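## Task

Scene 2: Same job with a bracket that has a single thin leg, under one end of its top bar. Remove every ribbed support block (same plastic and colour as the bracket) and put each one wholly inside the scrap tray walls, leaving the bracket on the table. Breaking the leg off is a failure. Anything shown in the 'finished part' image belongs to the bracket; 'sliced job' is blank. Release and move the arms clear at the end; anything kept in place only by the robot does not count.

## Robot and tools

Robot: two arms, left_arm and right_arm, each with a parallel two-finger gripper. Scene frame: origin on the table top between the arms, +x out over the table, +z up, left_arm on the +y side (base near y=+0.353, right_arm base near y=-0.283). The names left and right do not refer to image sides. Each gripper's fingers point along its own +z axis and close along its own y axis. The reported end_effector_position is the point between the finger pads, about 1 cm behind the tips.

Result lines: a state line 'left_arm: ... | right_arm: ...' gives each gripper's position in metres and orientation as quat_wxyz in the scene frame; printed positions can be slightly off, more at long reach. grip_measured is the measured finger opening on the same -1..+1 scale you command. 'Hand target' lines show the pose the controller is currently driving toward. 'pose unreachable' means the clearance check altered or blocked that arm's command. FAULT or OVER-TEMPERATURE FAULT lines mean an arm was stopped; MOTOR HOT warns from 75 °C (stop at 90 °C, arm drops at 100 °C), so avoid holding loads for long. Images arrive from cam_high, cam_low, cam_left_wrist, cam_right_wrist, each 504x504.

execute_actions(actions): a list of actions; each action is a table of up to 15 rows, one row per 1/30 s step, the last row held if fewer than 15. Each row has 14 numbers in [-1, 1]: left_arm dx, dy, dz, rx, ry, rz, opening, then right_arm in the same order. dx..rz are an offset from the gripper's measured pose at the start of that action (not from the previous row), expressed in the gripper's own axes; 1.0 equals 0.6 m or 180 degrees; rx, ry, rz form a single rotation vector. Opening is absolute: +1 fully open (0.094 m), -1 closed. An empty list only returns state and images. Per step the command is clipped to 70 mm and 16 degrees from the measured pose, so large offsets need several actions. Joint friction can leave the gripper up to about 31 mm short, and tiny commands may do nothing.

move(target, speed, blocking): target is one 14-number row in the same layout and scale, an offset in gripper axes from the pose in the last result that reported one; both grippers travel straight and finish together in 0.5 to 10 s. speed is m/s, 0.002 to 0.5 (default 0.25); rotation is limited to twice that in rad/s. Openings are sent at the start. Paths do not avoid obstacles or the other arm. The extra 'move:' line reports the ending (done, off_target, moving, held, fault) and limits (paced = command clipped; held = steps blocked, after which the arm may surge). With blocking=false you get a result after 0.5 s; use wait or stop before sending more motion. Faster moves and targets set deeper past a contact press harder.

wait(seconds): 0 to 10, lets the sim run while arms hold their last command. stop(): brakes a running move. zoom_image(camera, region): region [x0, y0, x1, y1] in pixels, at most 504x504, enlarges part of that camera's latest image. show_instructions(): shows the reference images. read_manual(section): licence texts only. finished_scene(scene): ends scene 1 or 2 irreversibly and reports success.

For an arm that should stay still, send the offset back to its desired pose in a reply's first call and zeros afterwards, always with the opening it should keep. To grip, command an opening about 0.03 below grip_measured; smaller margins grip more lightly. Thin parts get less force.

Order of work: look (zoom, compare with 'finished part' to tell supports from bracket), approach a support block, grasp it and pull or twist it free gently without loading the thin legs, carry it over the scrap tray, lower and release inside the walls, repeat for every block, then open and move both arms clear before calling finished_scene.

Avoid: breaking a leg, dropping or knocking anything off the table (ends the scene), slamming or hard pushes, letting the arms collide or press each other, and leaving any piece supported only by the gripper. Loose objects may occasionally be nudged by the environment. The simulation keeps running while you compose replies.

Each tool is called after "Request:" by a JSON object that holds its "method" and its "body", one argument or row to a line.

## Session

Request:
{"method": "show_instructions", "body": {

}}

Request:
{"method": "execute_actions", "body": {
  "actions": []
}}

Reference images for this scene: finished part, sliced job.

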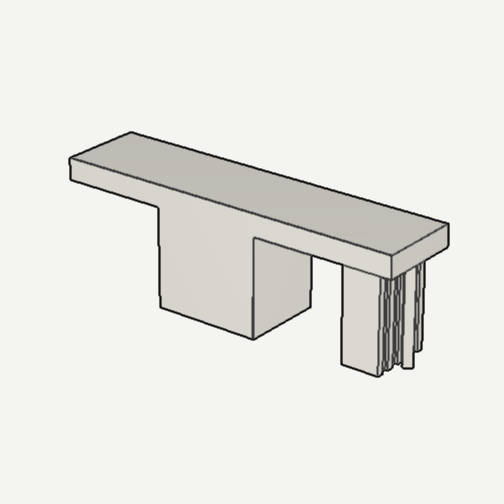

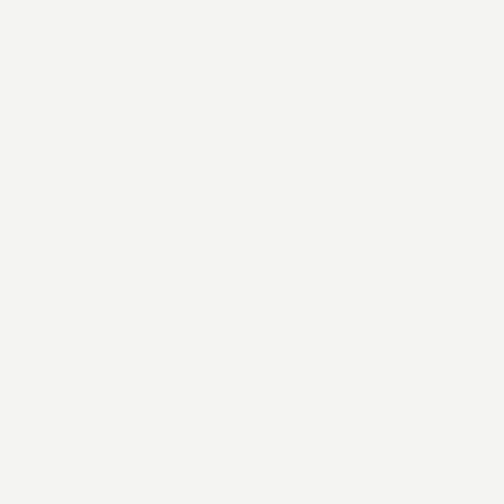

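Scene clock: 0.00 s.
left_arm: end_effector_position=(+0.0098, +0.5914, +0.3214) grip_measured=+1.000 end_effector_quat_wxyz=(-0.520, +0.732, -0.440, -0.012) | right_arm: end_effector_position=(+0.3830, -0.5534, +0.3449) grip_measured=+1.000 end_effector_quat_wxyz=(+0.676, -0.158, +0.714, -0.091)
Joint positions: left_arm=[ 1.938  0.912  1.224 -1.134  0.895 -0.308  0.094] | right_arm=[-0.936  1.59   1.309  0.144 -1.028 -0.469  0.094]
Joint velocities: left_arm=[-0.007 -0.002 -0.007  0.022  0.022 -0.037  0.   ] | right_arm=[ 0.007  0.007  0.002 -0.139  0.022 -0.037  0.   ]
Hand target (left_arm): +0.010, +0.591, +0.321; -0.520, +0.732, -0.440, -0.012
Hand target (right_arm): +0.383, -0.553, +0.345; +0.676, -0.158, +0.714, -0.091
camera_calibration (this result's frames):
cam_left_wrist: T_world_to_cam=[[0.772148, -0.0461522, 0.633764, -0.177043], [0.0443908, -0.991005, -0.126251, 0.642006], [0.63389, 0.125618, -0.763154, 0.267633], [0, 0, 0, 1]] pos_world=[-0.0614459, 0.59444, 0.397503]
cam_right_wrist: T_world_to_cam=[[0.139434, -0.922711, 0.359392, -0.678911], [-0.587804, -0.369202, -0.719845, 0.300338], [0.796897, -0.110882, -0.593853, -0.0654746], [0, 0, 0, 1]] pos_world=[0.32338, -0.522813, 0.42131]

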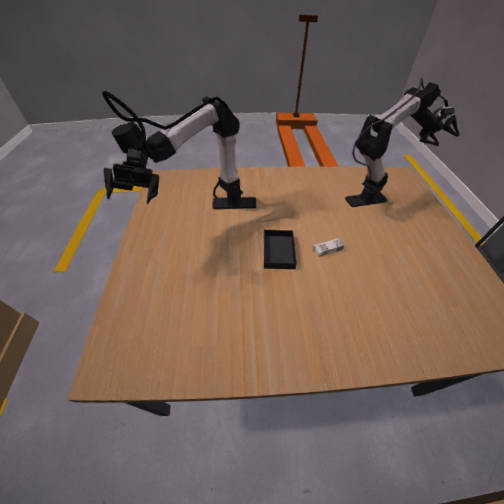

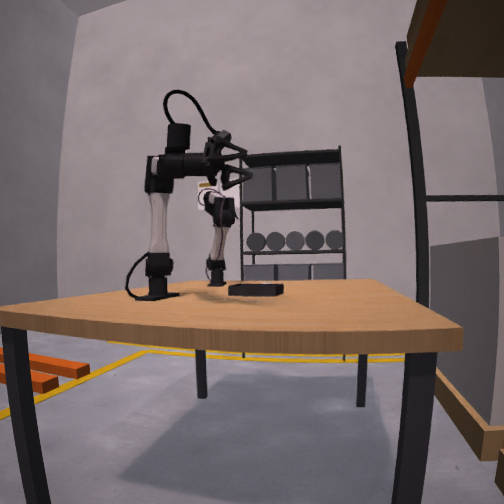

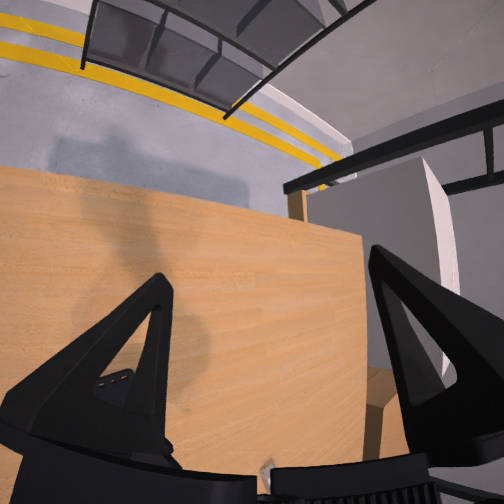

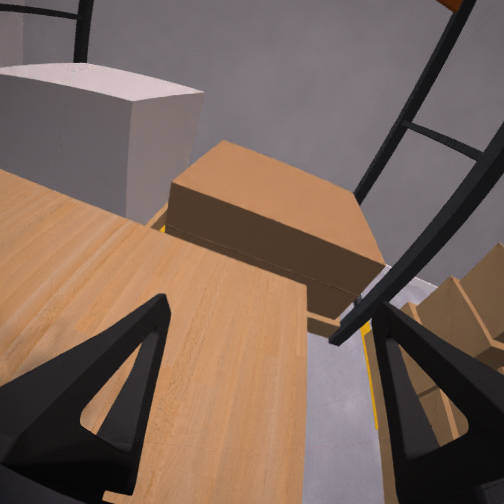

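Request:
{"method": "zoom_image", "body": {
  "camera": "cam_high",
  "region": [305, 225, 350, 270]
}}

Region (305, 225, 350, 270) of cam_high's 504x504 image, scaled by 11.200, with more detail than that image has.

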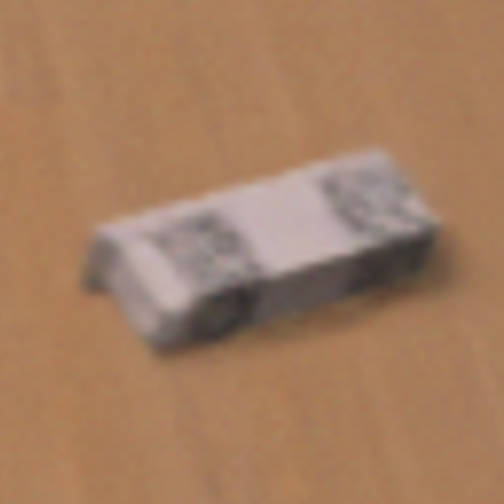

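Request:
{"method": "move", "body": {
  "target": [0,0,0,0,0,0,1,0.03,0.967,-0.038,-0.064,0.477,0.111,1],
  "speed": 0.3
}}

Request:
{"method": "move", "body": {
  "target": [0,0,0,0,0,0,1,0.015,0.2,0.08,0,0,0.36,1]
}}

Scene clock: 19.43 s.
left_arm: end_effector_position=(+0.0098, +0.5914, +0.3214) grip_measured=+1.000 end_effector_quat_wxyz=(-0.520, +0.732, -0.440, -0.012) | right_arm: end_effector_position=(+0.3017, -0.0119, +0.1406) grip_measured=+1.000 end_effector_quat_wxyz=(+0.005, -0.011, +1.000, +0.013)
Joint positions: left_arm=[ 1.938  0.912  1.224 -1.134  0.895 -0.308  0.094] | right_arm=[ 0.752  2.064  1.984 -1.466 -0.013  0.717  0.094]
Joint velocities: left_arm=[-0.002 -0.007 -0.002  0.066 -0.007 -0.022  0.   ] | right_arm=[ 0.007 -0.012 -0.002 -0.11   0.007 -0.051  0.   ]
Hand target (left_arm): +0.010, +0.591, +0.321; -0.520, +0.732, -0.440, -0.012
Hand target (right_arm): +0.301, -0.010, +0.139; -0.001, -0.007, +1.000, +0.012
Off the commanded pose (left_arm): 0.000 m, 0 deg.
Off the commanded pose (right_arm): 0.013 m, 2 deg.
move: off_target (right_arm)
camera_calibration (this result's frames):
cam_left_wrist: T_world_to_cam=[[0.772148, -0.0461522, 0.633764, -0.177043], [0.0443908, -0.991005, -0.126251, 0.642006], [0.63389, 0.125618, -0.763154, 0.267633], [0, 0, 0, 1]] pos_world=[-0.0614459, 0.59444, 0.397503]
cam_right_wrist: T_world_to_cam=[[0.0432444, -0.997159, -0.0616695, -0.00722124], [-0.829037, -0.0702627, 0.554762, 0.202566], [-0.557519, 0.0271359, -0.82972, 0.381475], [0, 0, 0, 1]] pos_world=[0.380927, -0.00331958, 0.203696]

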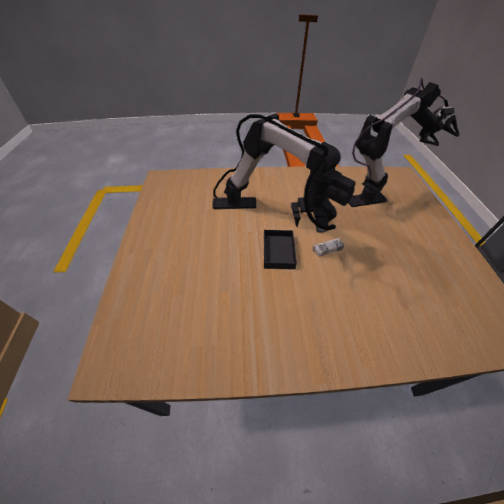

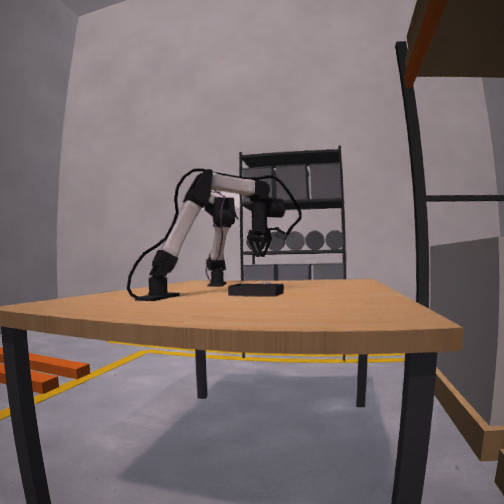

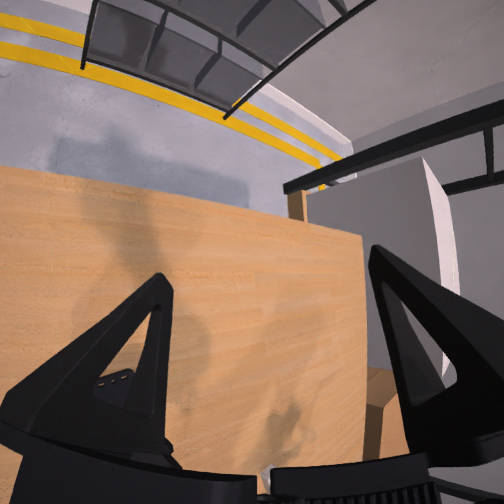

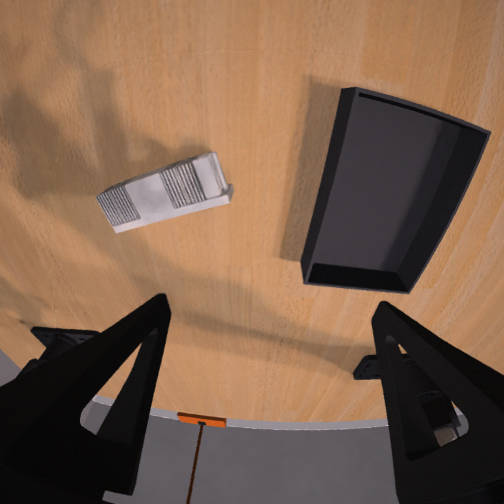

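Scene clock: 22.27 s.
left_arm: end_effector_position=(+0.0098, +0.5914, +0.3214) grip_measured=+1.000 end_effector_quat_wxyz=(-0.520, +0.732, -0.440, -0.012) | right_arm: end_effector_position=(+0.2933, +0.1081, +0.1002) grip_measured=+1.000 end_effector_quat_wxyz=(-0.004, +0.523, +0.852, +0.031)
Joint positions: left_arm=[ 1.938  0.912  1.224 -1.134  0.895 -0.308  0.094] | right_arm=[ 0.948  2.469  2.5   -1.54  -0.013  2.038  0.094]
Joint velocities: left_arm=[-0.032 -0.007  0.032 -0.081  0.051 -0.037  0.   ] | right_arm=[-0.007  0.017  0.012  0.037 -0.022 -0.037  0.   ]
Hand target (left_arm): +0.010, +0.591, +0.321; -0.520, +0.732, -0.440, -0.012
Hand target (right_arm): +0.291, +0.109, +0.094; -0.003, +0.526, +0.850, +0.021
Off the commanded pose (left_arm): 0.000 m, 0 deg.
Off the commanded pose (right_arm): 0.005 m, 2 deg.
joint sent to its limit (right arm) — the command would take joint 4 (wrist pitch) past its lower limit, so that joint was sent only as far as its limit.
move: done
camera_calibration (this result's frames):
cam_left_wrist: T_world_to_cam=[[0.772148, -0.0461522, 0.633764, -0.177043], [0.0443908, -0.991005, -0.126251, 0.642006], [0.63389, 0.125618, -0.763154, 0.267633], [0, 0, 0, 1]] pos_world=[-0.0614459, 0.59444, 0.397503]
cam_right_wrist: T_world_to_cam=[[-0.880748, -0.465876, -0.0851056, 0.326261], [-0.420199, 0.685851, 0.594174, 0.0207798], [-0.218442, 0.559078, -0.799822, 0.180063], [0, 0, 0, 1]] pos_world=[0.335418, 0.0370758, 0.159438]

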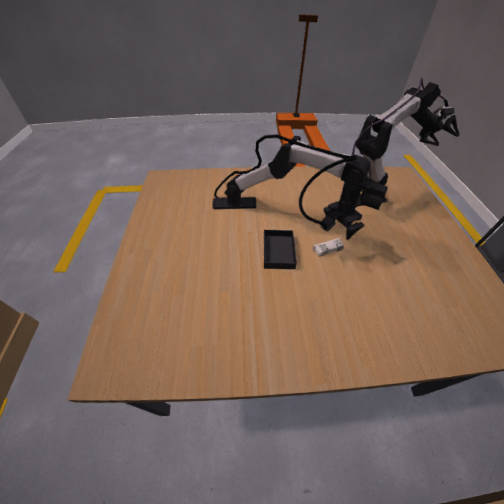

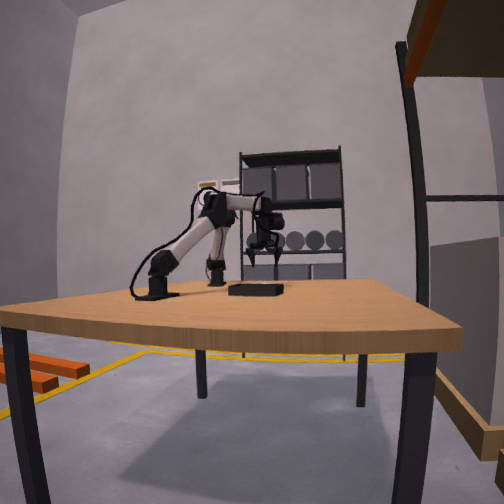

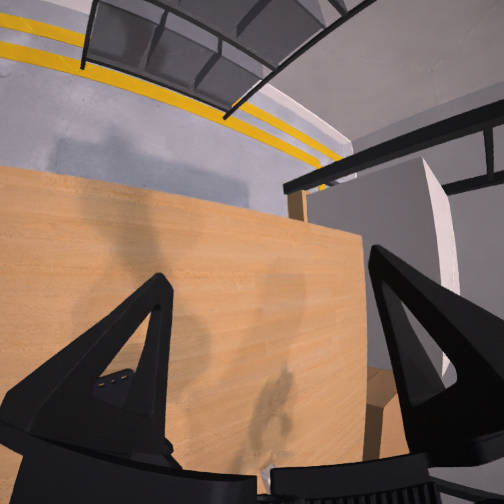

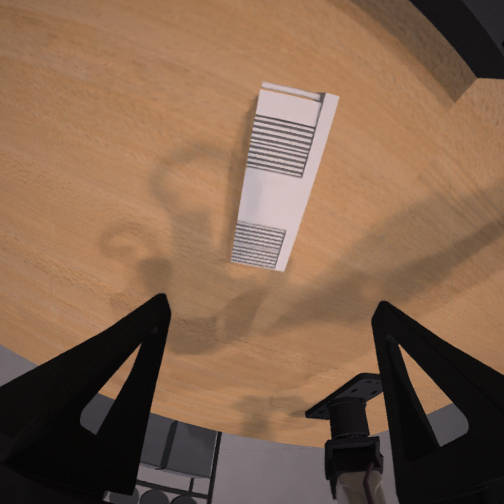

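Request:
{"method": "move", "body": {
  "target": [0,0,0,0,0,0,1,-0.037,0,0.115,0.01,-0.008,0.03,0.6],
  "speed": 0.06
}}

Scene clock: 28.03 s.
left_arm: end_effector_position=(+0.0098, +0.5914, +0.3214) grip_measured=+1.000 end_effector_quat_wxyz=(-0.520, +0.732, -0.440, -0.012) | right_arm: end_effector_position=(+0.3031, +0.0952, +0.0318) grip_measured=+0.602 end_effector_quat_wxyz=(-0.006, +0.550, +0.835, +0.011)
Joint positions: left_arm=[ 1.938  0.912  1.224 -1.134  0.895 -0.308  0.094] | right_arm=[ 0.916  2.447  2.187 -1.29  -0.013  2.068  0.075]
Joint velocities: left_arm=[-0.007 -0.007 -0.002  0.037 -0.095 -0.007  0.   ] | right_arm=[-0.022  0.012 -0.022  0.037  0.066 -0.007 -0.   ]
Hand target (left_arm): +0.010, +0.591, +0.321; -0.520, +0.732, -0.440, -0.012
Hand target (right_arm): +0.304, +0.091, +0.030; -0.006, +0.557, +0.831, +0.010
Off the commanded pose (left_arm): 0.000 m, 0 deg.
Off the commanded pose (right_arm): 0.004 m, 2 deg.
joint sent to its limit (right arm) — the command would take joint 6 (wrist roll) past its upper limit, so that joint was sent only as far as its limit.
move: done
camera_calibration (this result's frames):
cam_left_wrist: T_world_to_cam=[[0.772148, -0.0461522, 0.633764, -0.177043], [0.0443908, -0.991005, -0.126251, 0.642006], [0.63389, 0.125618, -0.763154, 0.267633], [0, 0, 0, 1]] pos_world=[-0.0614459, 0.59444, 0.397503]
cam_right_wrist: T_world_to_cam=[[-0.909765, -0.412325, -0.0481292, 0.325596], [-0.361089, 0.728807, 0.581769, 0.0528234], [-0.204801, 0.546652, -0.811929, 0.132116], [0, 0, 0, 1]] pos_world=[0.342347, 0.023532, 0.0922082]

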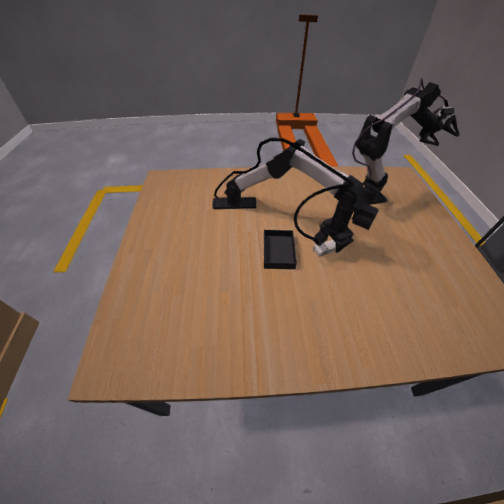

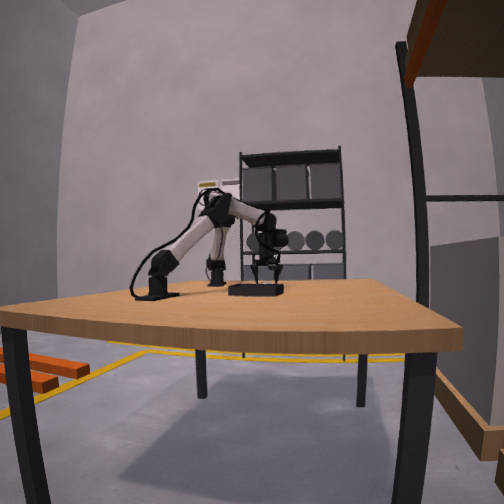

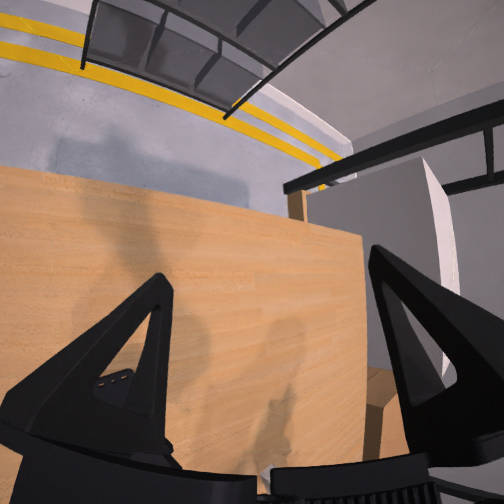

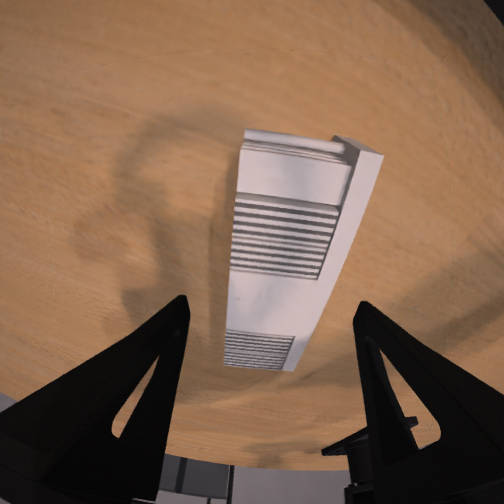

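Request:
{"method": "move", "body": {
  "target": [0,0,0,0,0,0,1,0,0,0.03,0,0,0,0.6],
  "speed": 0.03
}}

Request:
{"method": "zoom_image", "body": {
  "camera": "cam_high",
  "region": [300, 215, 360, 275]
}}

Scene clock: 31.77 s.
left_arm: end_effector_position=(+0.0098, +0.5914, +0.3214) grip_measured=+1.000 end_effector_quat_wxyz=(-0.520, +0.732, -0.440, -0.012) | right_arm: end_effector_position=(+0.3055, +0.0982, +0.0230) grip_measured=+0.602 end_effector_quat_wxyz=(-0.005, +0.550, +0.835, +0.020)
Joint positions: left_arm=[ 1.938  0.912  1.224 -1.134  0.895 -0.308  0.094] | right_arm=[ 0.916  2.447  2.152 -1.237 -0.013  2.068  0.075]
Joint velocities: left_arm=[-0.002  0.002 -0.007 -0.022  0.11   0.022  0.   ] | right_arm=[-0.002 -0.017 -0.012 -0.037  0.022 -0.037 -0.   ]
Hand target (left_arm): +0.010, +0.591, +0.321; -0.520, +0.732, -0.440, -0.012
Hand target (right_arm): +0.303, +0.095, +0.014; -0.006, +0.550, +0.835, +0.011
Off the commanded pose (left_arm): 0.000 m, 0 deg.
Off the commanded pose (right_arm): 0.010 m, 1 deg.
move: done
camera_calibration (this result's frames):
cam_left_wrist: T_world_to_cam=[[0.772148, -0.0461522, 0.633764, -0.177043], [0.0443908, -0.991005, -0.126251, 0.642006], [0.63389, 0.125618, -0.763154, 0.267633], [0, 0, 0, 1]] pos_world=[-0.0614459, 0.59444, 0.397503]
cam_right_wrist: T_world_to_cam=[[-0.909172, -0.411574, -0.0633455, 0.328712], [-0.3673, 0.720922, 0.587676, 0.0591329], [-0.196205, 0.557565, -0.806613, 0.119961], [0, 0, 0, 1]] pos_world=[0.344112, 0.0257731, 0.0828332]

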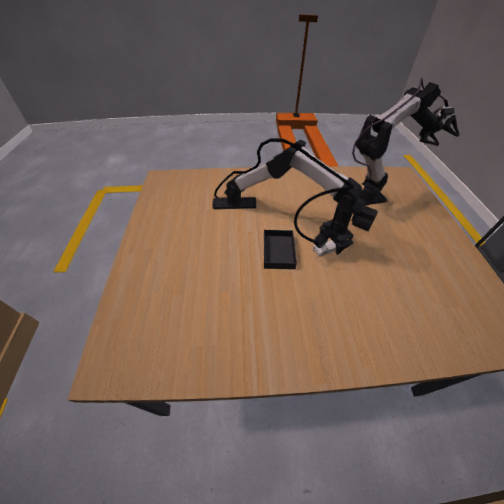

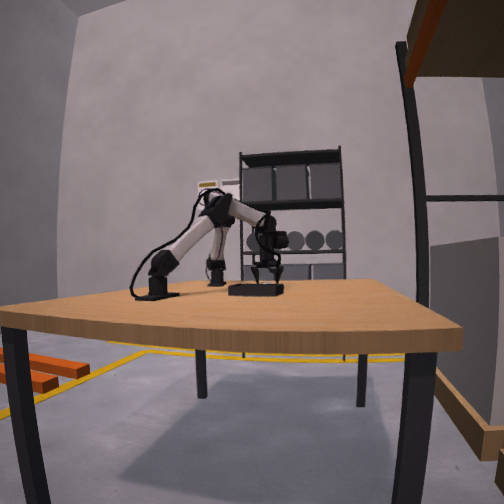

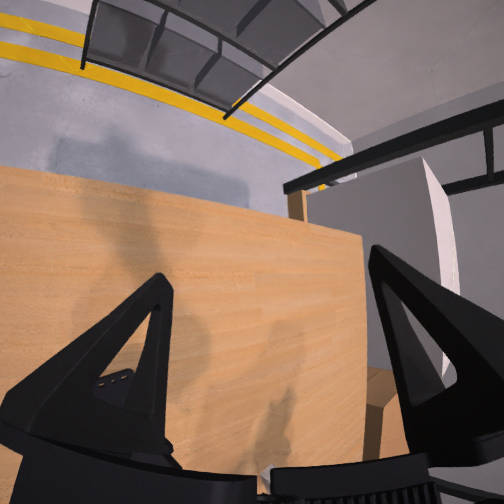

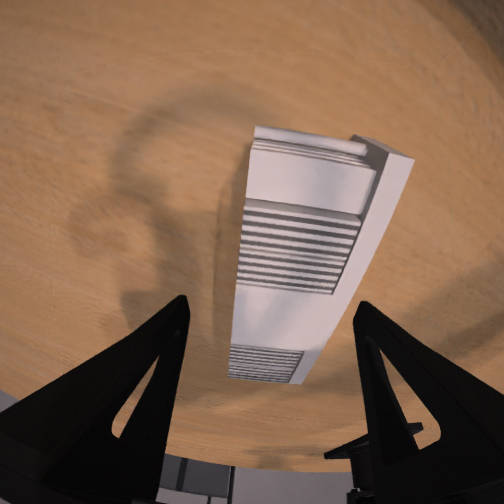

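Region (300, 215, 360, 275) of cam_high's 504x504 image, scaled by 8.400, with more detail than that image has.

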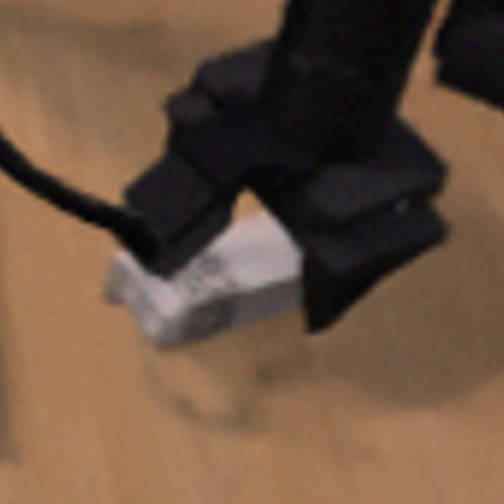

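Request:
{"method": "move", "body": {
  "target": [0,0,0,0,0,0,1,-0.01,-0.01,0.02,0.005,-0.003,0,0.6],
  "speed": 0.03
}}

Request:
{"method": "move", "body": {
  "target": [0,0,0,0,0,0,1,0,0,0,0,0,0,-0.4]
}}

Request:
{"method": "move", "body": {
  "target": [0,0,0,0,0,0,1,0,0,-0.1,0,0,0,-0.4],
  "speed": 0.1
}}

Request:
{"method": "move", "body": {
  "target": [0.56,-0.24,0.07,0.132,0.298,0.024,0,-0.23,-0.05,-0.11,0,0,-0.29,-0.4]
}}

Scene clock: 42.60 s.
left_arm: end_effector_position=(+0.0098, +0.5914, +0.3214) grip_measured=+1.000 end_effector_quat_wxyz=(-0.520, +0.732, -0.440, -0.012) | right_arm: end_effector_position=(+0.3018, +0.0936, +0.0116) grip_measured=+0.602 end_effector_quat_wxyz=(-0.006, +0.550, +0.835, +0.009)
Joint positions: left_arm=[ 1.938  0.912  1.224 -1.134  0.895 -0.308  0.094] | right_arm=[ 0.916  2.447  2.107 -1.213 -0.013  2.068  0.075]
Joint velocities: left_arm=[ 0.002 -0.007  0.002 -0.022  0.037 -0.095  0.   ] | right_arm=[ 0.002 -0.012 -0.007  0.037  0.007 -0.007 -0.   ]
Hand target (left_arm): +0.010, +0.591, +0.321; -0.520, +0.732, -0.440, -0.012
Hand target (right_arm): +0.302, +0.091, +0.011; -0.005, +0.550, +0.835, +0.010
Off the commanded pose (left_arm): 0.000 m, 0 deg.
Off the commanded pose (right_arm): 0.003 m, 0 deg.
move: done
camera_calibration (this result's frames):
cam_left_wrist: T_world_to_cam=[[0.772148, -0.0461522, 0.633764, -0.177043], [0.0443908, -0.991005, -0.126251, 0.642006], [0.63389, 0.125618, -0.763154, 0.267633], [0, 0, 0, 1]] pos_world=[-0.0614459, 0.59444, 0.397503]
cam_right_wrist: T_world_to_cam=[[-0.909864, -0.412451, -0.0450841, 0.322816], [-0.359854, 0.730374, 0.580567, 0.0647737], [-0.206527, 0.544461, -0.812963, 0.117087], [0, 0, 0, 1]] pos_world=[0.341209, 0.0220872, 0.0721358]

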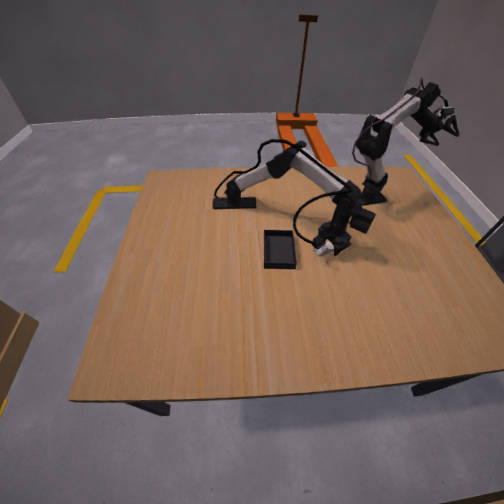

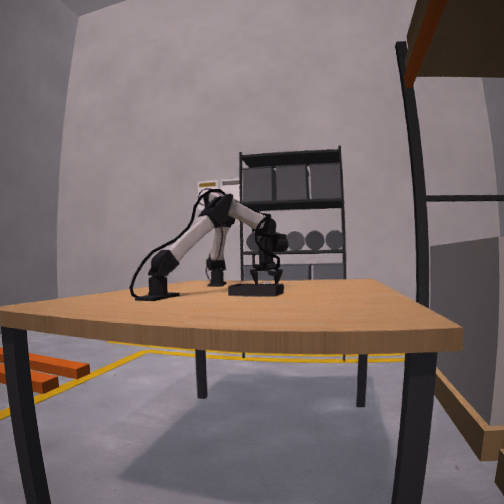

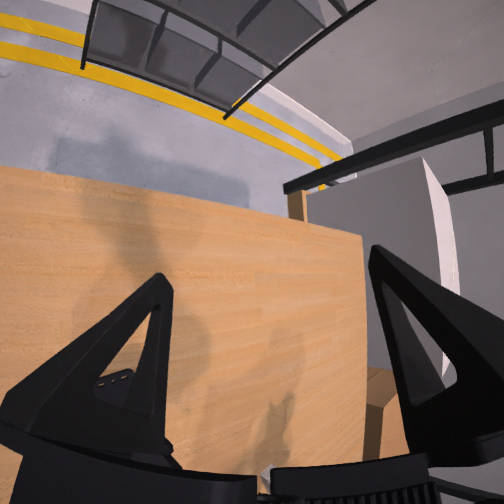

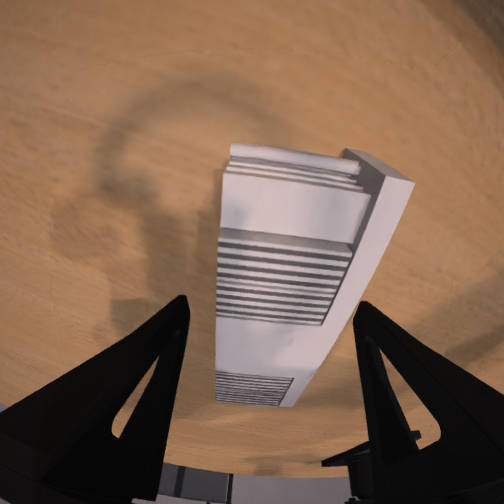

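Scene clock: 43.10 s.
left_arm: end_effector_position=(+0.0098, +0.5914, +0.3214) grip_measured=+1.000 end_effector_quat_wxyz=(-0.520, +0.732, -0.440, -0.012) | right_arm: end_effector_position=(+0.3018, +0.0937, +0.0116) grip_measured=-0.184 end_effector_quat_wxyz=(-0.006, +0.550, +0.835, +0.010)
Joint positions: left_arm=[ 1.938  0.912  1.224 -1.134  0.895 -0.308  0.094] | right_arm=[ 0.916  2.447  2.107 -1.213 -0.013  2.068  0.038]
Joint velocities: left_arm=[-0.017 -0.012 -0.017  0.051 -0.007  0.007  0.   ] | right_arm=[ 0.012 -0.012  0.007  0.081  0.007  0.037  0.   ]
Hand target (left_arm): +0.010, +0.591, +0.321; -0.520, +0.732, -0.440, -0.012
Hand target (right_arm): +0.302, +0.094, +0.012; -0.006, +0.550, +0.835, +0.009
Off the commanded pose (left_arm): 0.000 m, 0 deg.
Off the commanded pose (right_arm): 0.000 m, 0 deg.
move: done
camera_calibration (this result's frames):
cam_left_wrist: T_world_to_cam=[[0.772148, -0.0461522, 0.633764, -0.177043], [0.0443908, -0.991005, -0.126251, 0.642006], [0.63389, 0.125618, -0.763154, 0.267633], [0, 0, 0, 1]] pos_world=[-0.0614459, 0.59444, 0.397503]
cam_right_wrist: T_world_to_cam=[[-0.909864, -0.412433, -0.0452472, 0.322869], [-0.359822, 0.730061, 0.580981, 0.0647061], [-0.206583, 0.544895, -0.812658, 0.117001], [0, 0, 0, 1]] pos_world=[0.34122, 0.0221693, 0.0720975]

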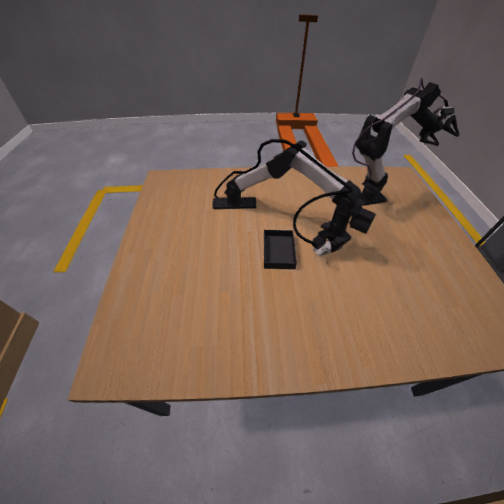

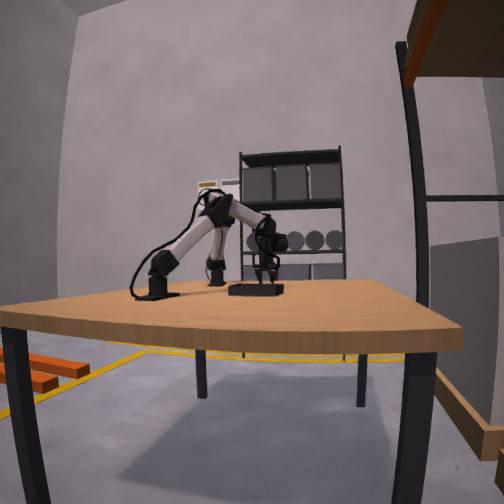

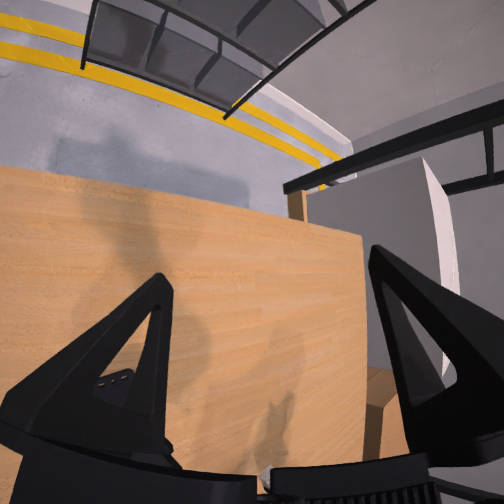

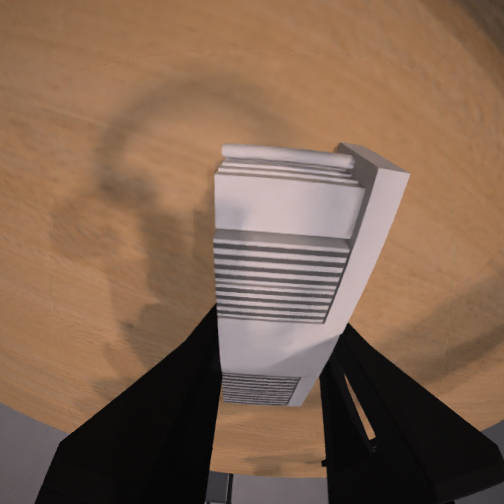

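Scene clock: 44.33 s.
left_arm: end_effector_position=(+0.0098, +0.5914, +0.3214) grip_measured=+1.000 end_effector_quat_wxyz=(-0.520, +0.732, -0.440, -0.012) | right_arm: end_effector_position=(+0.3014, +0.0931, +0.0681) grip_measured=-0.184 end_effector_quat_wxyz=(-0.006, +0.550, +0.835, +0.010)
Joint positions: left_arm=[ 1.938  0.912  1.224 -1.134  0.895 -0.308  0.094] | right_arm=[ 0.916  2.447  2.331 -1.437 -0.013  2.068  0.038]
Joint velocities: left_arm=[ 0.017  0.002  0.002 -0.007  0.007  0.007  0.   ] | right_arm=[-0.017 -0.007 -0.012 -0.081  0.066 -0.037 -0.001]
Hand target (left_arm): +0.010, +0.591, +0.321; -0.520, +0.732, -0.440, -0.012
Hand target (right_arm): +0.302, +0.093, +0.072; -0.006, +0.550, +0.835, +0.010
Off the commanded pose (left_arm): 0.000 m, 0 deg.
Off the commanded pose (right_arm): 0.004 m, 0 deg.
move: done
camera_calibration (this result's frames):
cam_left_wrist: T_world_to_cam=[[0.772148, -0.0461522, 0.633764, -0.177043], [0.0443908, -0.991005, -0.126251, 0.642006], [0.63389, 0.125618, -0.763154, 0.267633], [0, 0, 0, 1]] pos_world=[-0.0614459, 0.59444, 0.397503]
cam_right_wrist: T_world_to_cam=[[-0.909864, -0.412433, -0.0452472, 0.324796], [-0.359822, 0.730061, 0.580981, 0.0321541], [-0.206583, 0.544895, -0.812658, 0.163093], [0, 0, 0, 1]] pos_world=[0.340782, 0.021614, 0.128554]

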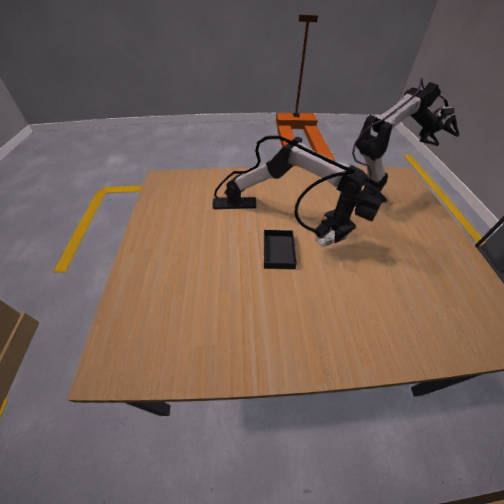

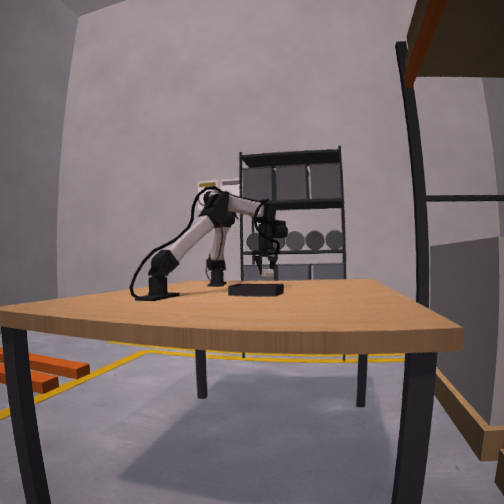

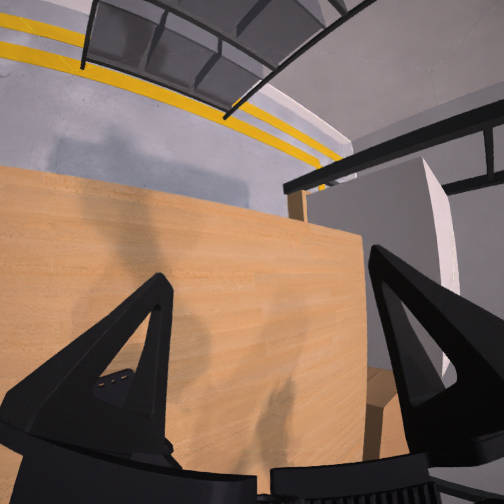

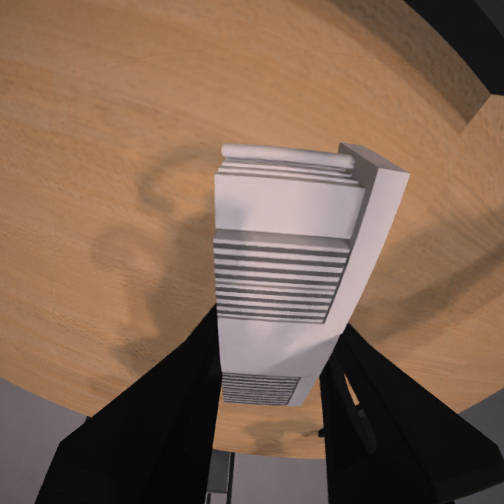

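Scene clock: 47.10 s.
left_arm: end_effector_position=(+0.3289, +0.4256, +0.2491) grip_measured=+0.002 end_effector_quat_wxyz=(+0.402, -0.527, +0.650, -0.371) | right_arm: end_effector_position=(+0.3335, -0.0409, +0.1316) grip_measured=-0.182 end_effector_quat_wxyz=(+0.007, +0.129, +0.992, +0.016)
Joint positions: left_arm=[ 0.259  0.983  0.813 -0.294  0.462 -1.208  0.047] | right_arm=[ 0.646  2.079  1.97  -1.432 -0.013  0.893  0.038]
Joint velocities: left_arm=[-0.017  0.002 -0.027 -0.022 -0.007  0.007 -0.   ] | right_arm=[ 0.002 -0.017 -0.012  0.007  0.007 -0.022 -0.   ]
Hand target (left_arm): +0.332, +0.423, +0.244; +0.396, -0.526, +0.652, -0.377
Hand target (right_arm): +0.328, -0.047, +0.133; -0.001, +0.126, +0.992, +0.011
Off the commanded pose (left_arm): 0.004 m, 2 deg.
Off the commanded pose (right_arm): 0.008 m, 1 deg.
move: done
camera_calibration (this result's frames):
cam_left_wrist: T_world_to_cam=[[0.367303, -0.363195, 0.856258, -0.172587], [-0.766977, -0.639054, 0.0579396, 0.525564], [0.526152, -0.678011, -0.513289, 0.346284], [0, 0, 0, 1]] pos_world=[0.284289, 0.507965, 0.295072]
cam_right_wrist: T_world_to_cam=[[-0.235024, -0.969622, -0.0678017, 0.0566862], [-0.816062, 0.158946, 0.555679, 0.236733], [-0.528022, 0.185928, -0.828627, 0.389003], [0, 0, 0, 1]] pos_world=[0.411913, -0.0549903, 0.194635]

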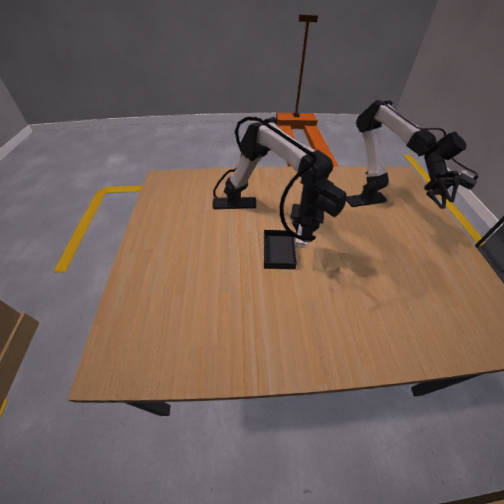

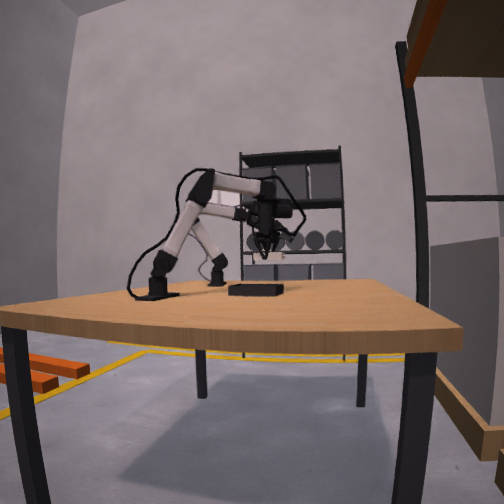

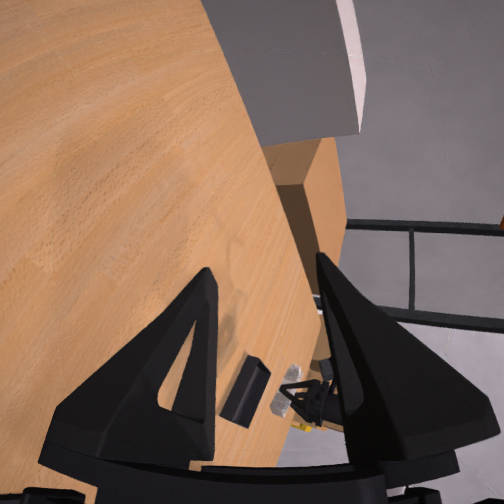

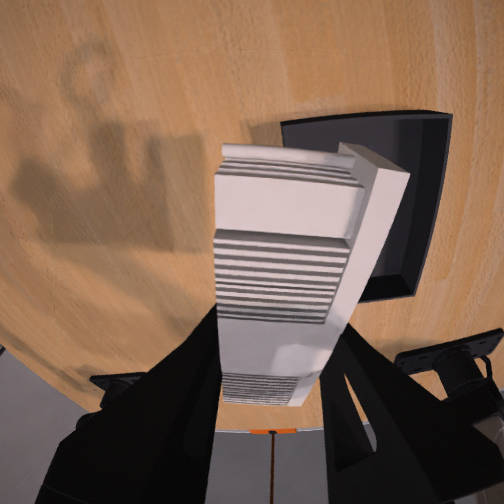

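Request:
{"method": "move", "body": {
  "target": [0.689,0.116,0.018,0.142,0.301,0.023,0,0,0,0,0,0,0,-0.4]
}}

Scene clock: 54.57 s.
left_arm: end_effector_position=(+0.2641, +0.0342, +0.1179) grip_measured=+0.002 end_effector_quat_wxyz=(+0.187, -0.182, +0.697, -0.668) | right_arm: end_effector_position=(+0.3335, -0.0409, +0.1316) grip_measured=-0.182 end_effector_quat_wxyz=(+0.007, +0.128, +0.992, +0.016)
Joint positions: left_arm=[-0.949  1.856  0.363  1.454  0.279 -1.543  0.047] | right_arm=[ 0.646  2.079  1.97  -1.432 -0.013  0.892  0.038]
Joint velocities: left_arm=[-0.027 -0.007 -0.042 -0.007 -0.037 -0.037  0.   ] | right_arm=[-0.017 -0.002  0.007 -0.11   0.081 -0.022 -0.   ]
Hand target (left_arm): +0.265, +0.029, +0.124; +0.187, -0.176, +0.689, -0.678
Hand target (right_arm): +0.333, -0.041, +0.132; +0.007, +0.129, +0.992, +0.016
Off the commanded pose (left_arm): 0.011 m, 3 deg.
Off the commanded pose (right_arm): 0.000 m, 0 deg.
move: off_target (left_arm)
camera_calibration (this result's frames):
cam_left_wrist: T_world_to_cam=[[-0.162041, -0.153578, 0.97476, -0.0599279], [-0.963112, 0.239684, -0.122341, 0.276307], [-0.214845, -0.958627, -0.186751, 0.214444], [0, 0, 0, 1]] pos_world=[0.302476, 0.130142, 0.132267]
cam_right_wrist: T_world_to_cam=[[-0.233912, -0.969891, -0.0677907, 0.0563031], [-0.816261, 0.158024, 0.555649, 0.236766], [-0.528207, 0.185308, -0.828649, 0.389042], [0, 0, 0, 1]] pos_world=[0.411927, -0.0548993, 0.194638]

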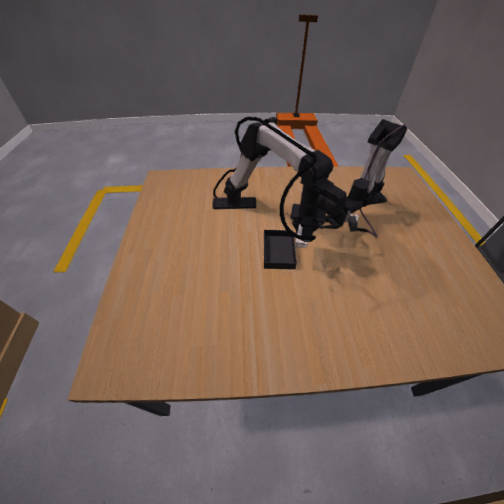

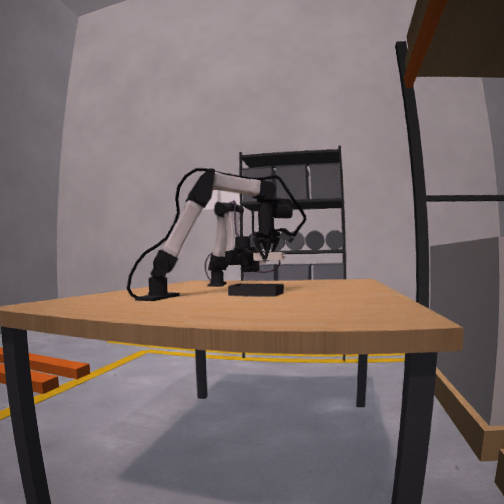

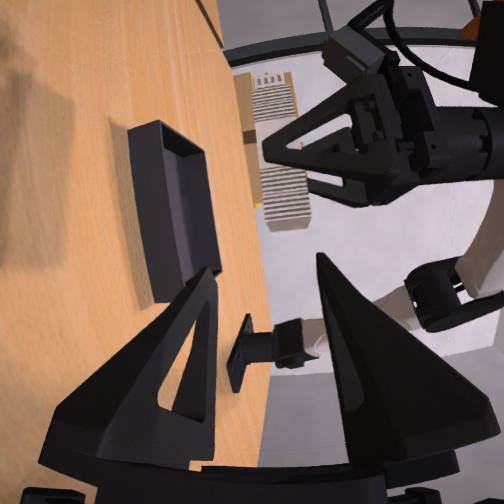

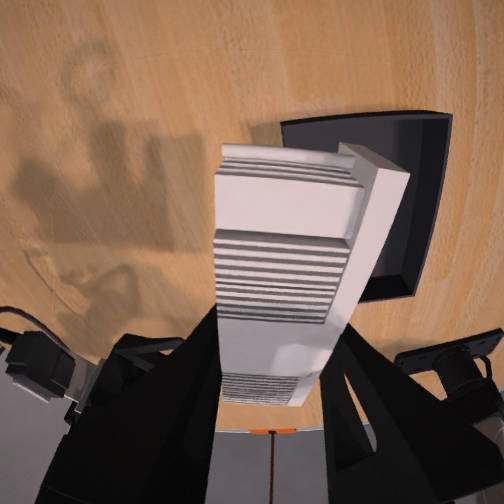

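Request:
{"method": "move", "body": {
  "target": [0,-0.018,0.05,0.01,0,0,0,0,0,0,0,0,0,-0.4],
  "speed": 0.04
}}

Scene clock: 75.27 s.
left_arm: end_effector_position=(+0.2764, +0.0124, +0.1279) grip_measured=+0.002 end_effector_quat_wxyz=(+0.190, -0.175, +0.688, -0.678) | right_arm: end_effector_position=(+0.3335, -0.0409, +0.1316) grip_measured=-0.182 end_effector_quat_wxyz=(+0.007, +0.128, +0.992, +0.016)
Joint positions: left_arm=[-0.972  1.893  0.463  1.422  0.263 -1.546  0.047] | right_arm=[ 0.646  2.079  1.97  -1.432 -0.013  0.892  0.038]
Joint velocities: left_arm=[-0.012  0.007 -0.002 -0.007 -0.037 -0.051  0.   ] | right_arm=[-0.007  0.002 -0.027 -0.007 -0.007 -0.037  0.   ]
Hand target (left_arm): +0.279, +0.008, +0.128; +0.190, -0.179, +0.686, -0.679
Hand target (right_arm): +0.333, -0.041, +0.132; +0.007, +0.128, +0.992, +0.016
Off the commanded pose (left_arm): 0.005 m, 0 deg.
Off the commanded pose (right_arm): 0.000 m, 0 deg.
move: done
camera_calibration (this result's frames):
cam_left_wrist: T_world_to_cam=[[-0.182705, -0.130179, 0.974511, -0.0656222], [-0.958914, 0.242401, -0.1474, 0.296707], [-0.217034, -0.961403, -0.169119, 0.196434], [0, 0, 0, 1]] pos_world=[0.31516, 0.108388, 0.140905]
cam_right_wrist: T_world_to_cam=[[-0.233912, -0.969891, -0.0677907, 0.0563031], [-0.816261, 0.158024, 0.555649, 0.236766], [-0.528207, 0.185308, -0.828649, 0.389042], [0, 0, 0, 1]] pos_world=[0.411927, -0.0548993, 0.194638]

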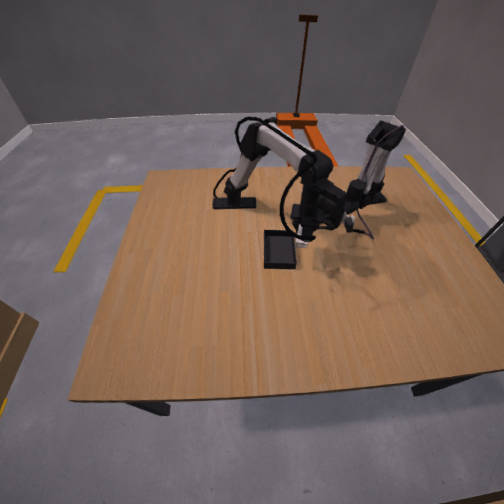

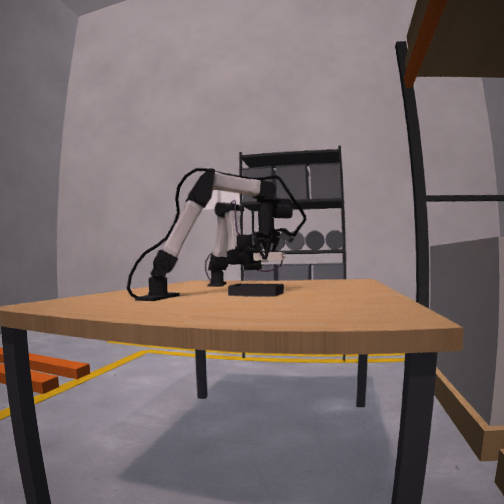

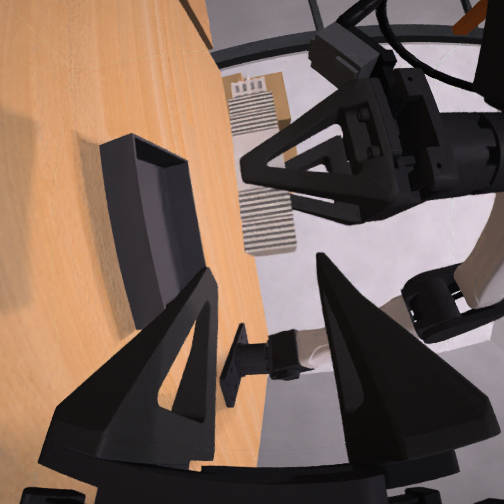

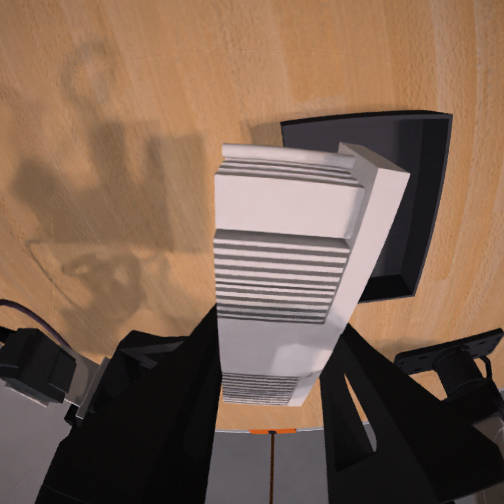

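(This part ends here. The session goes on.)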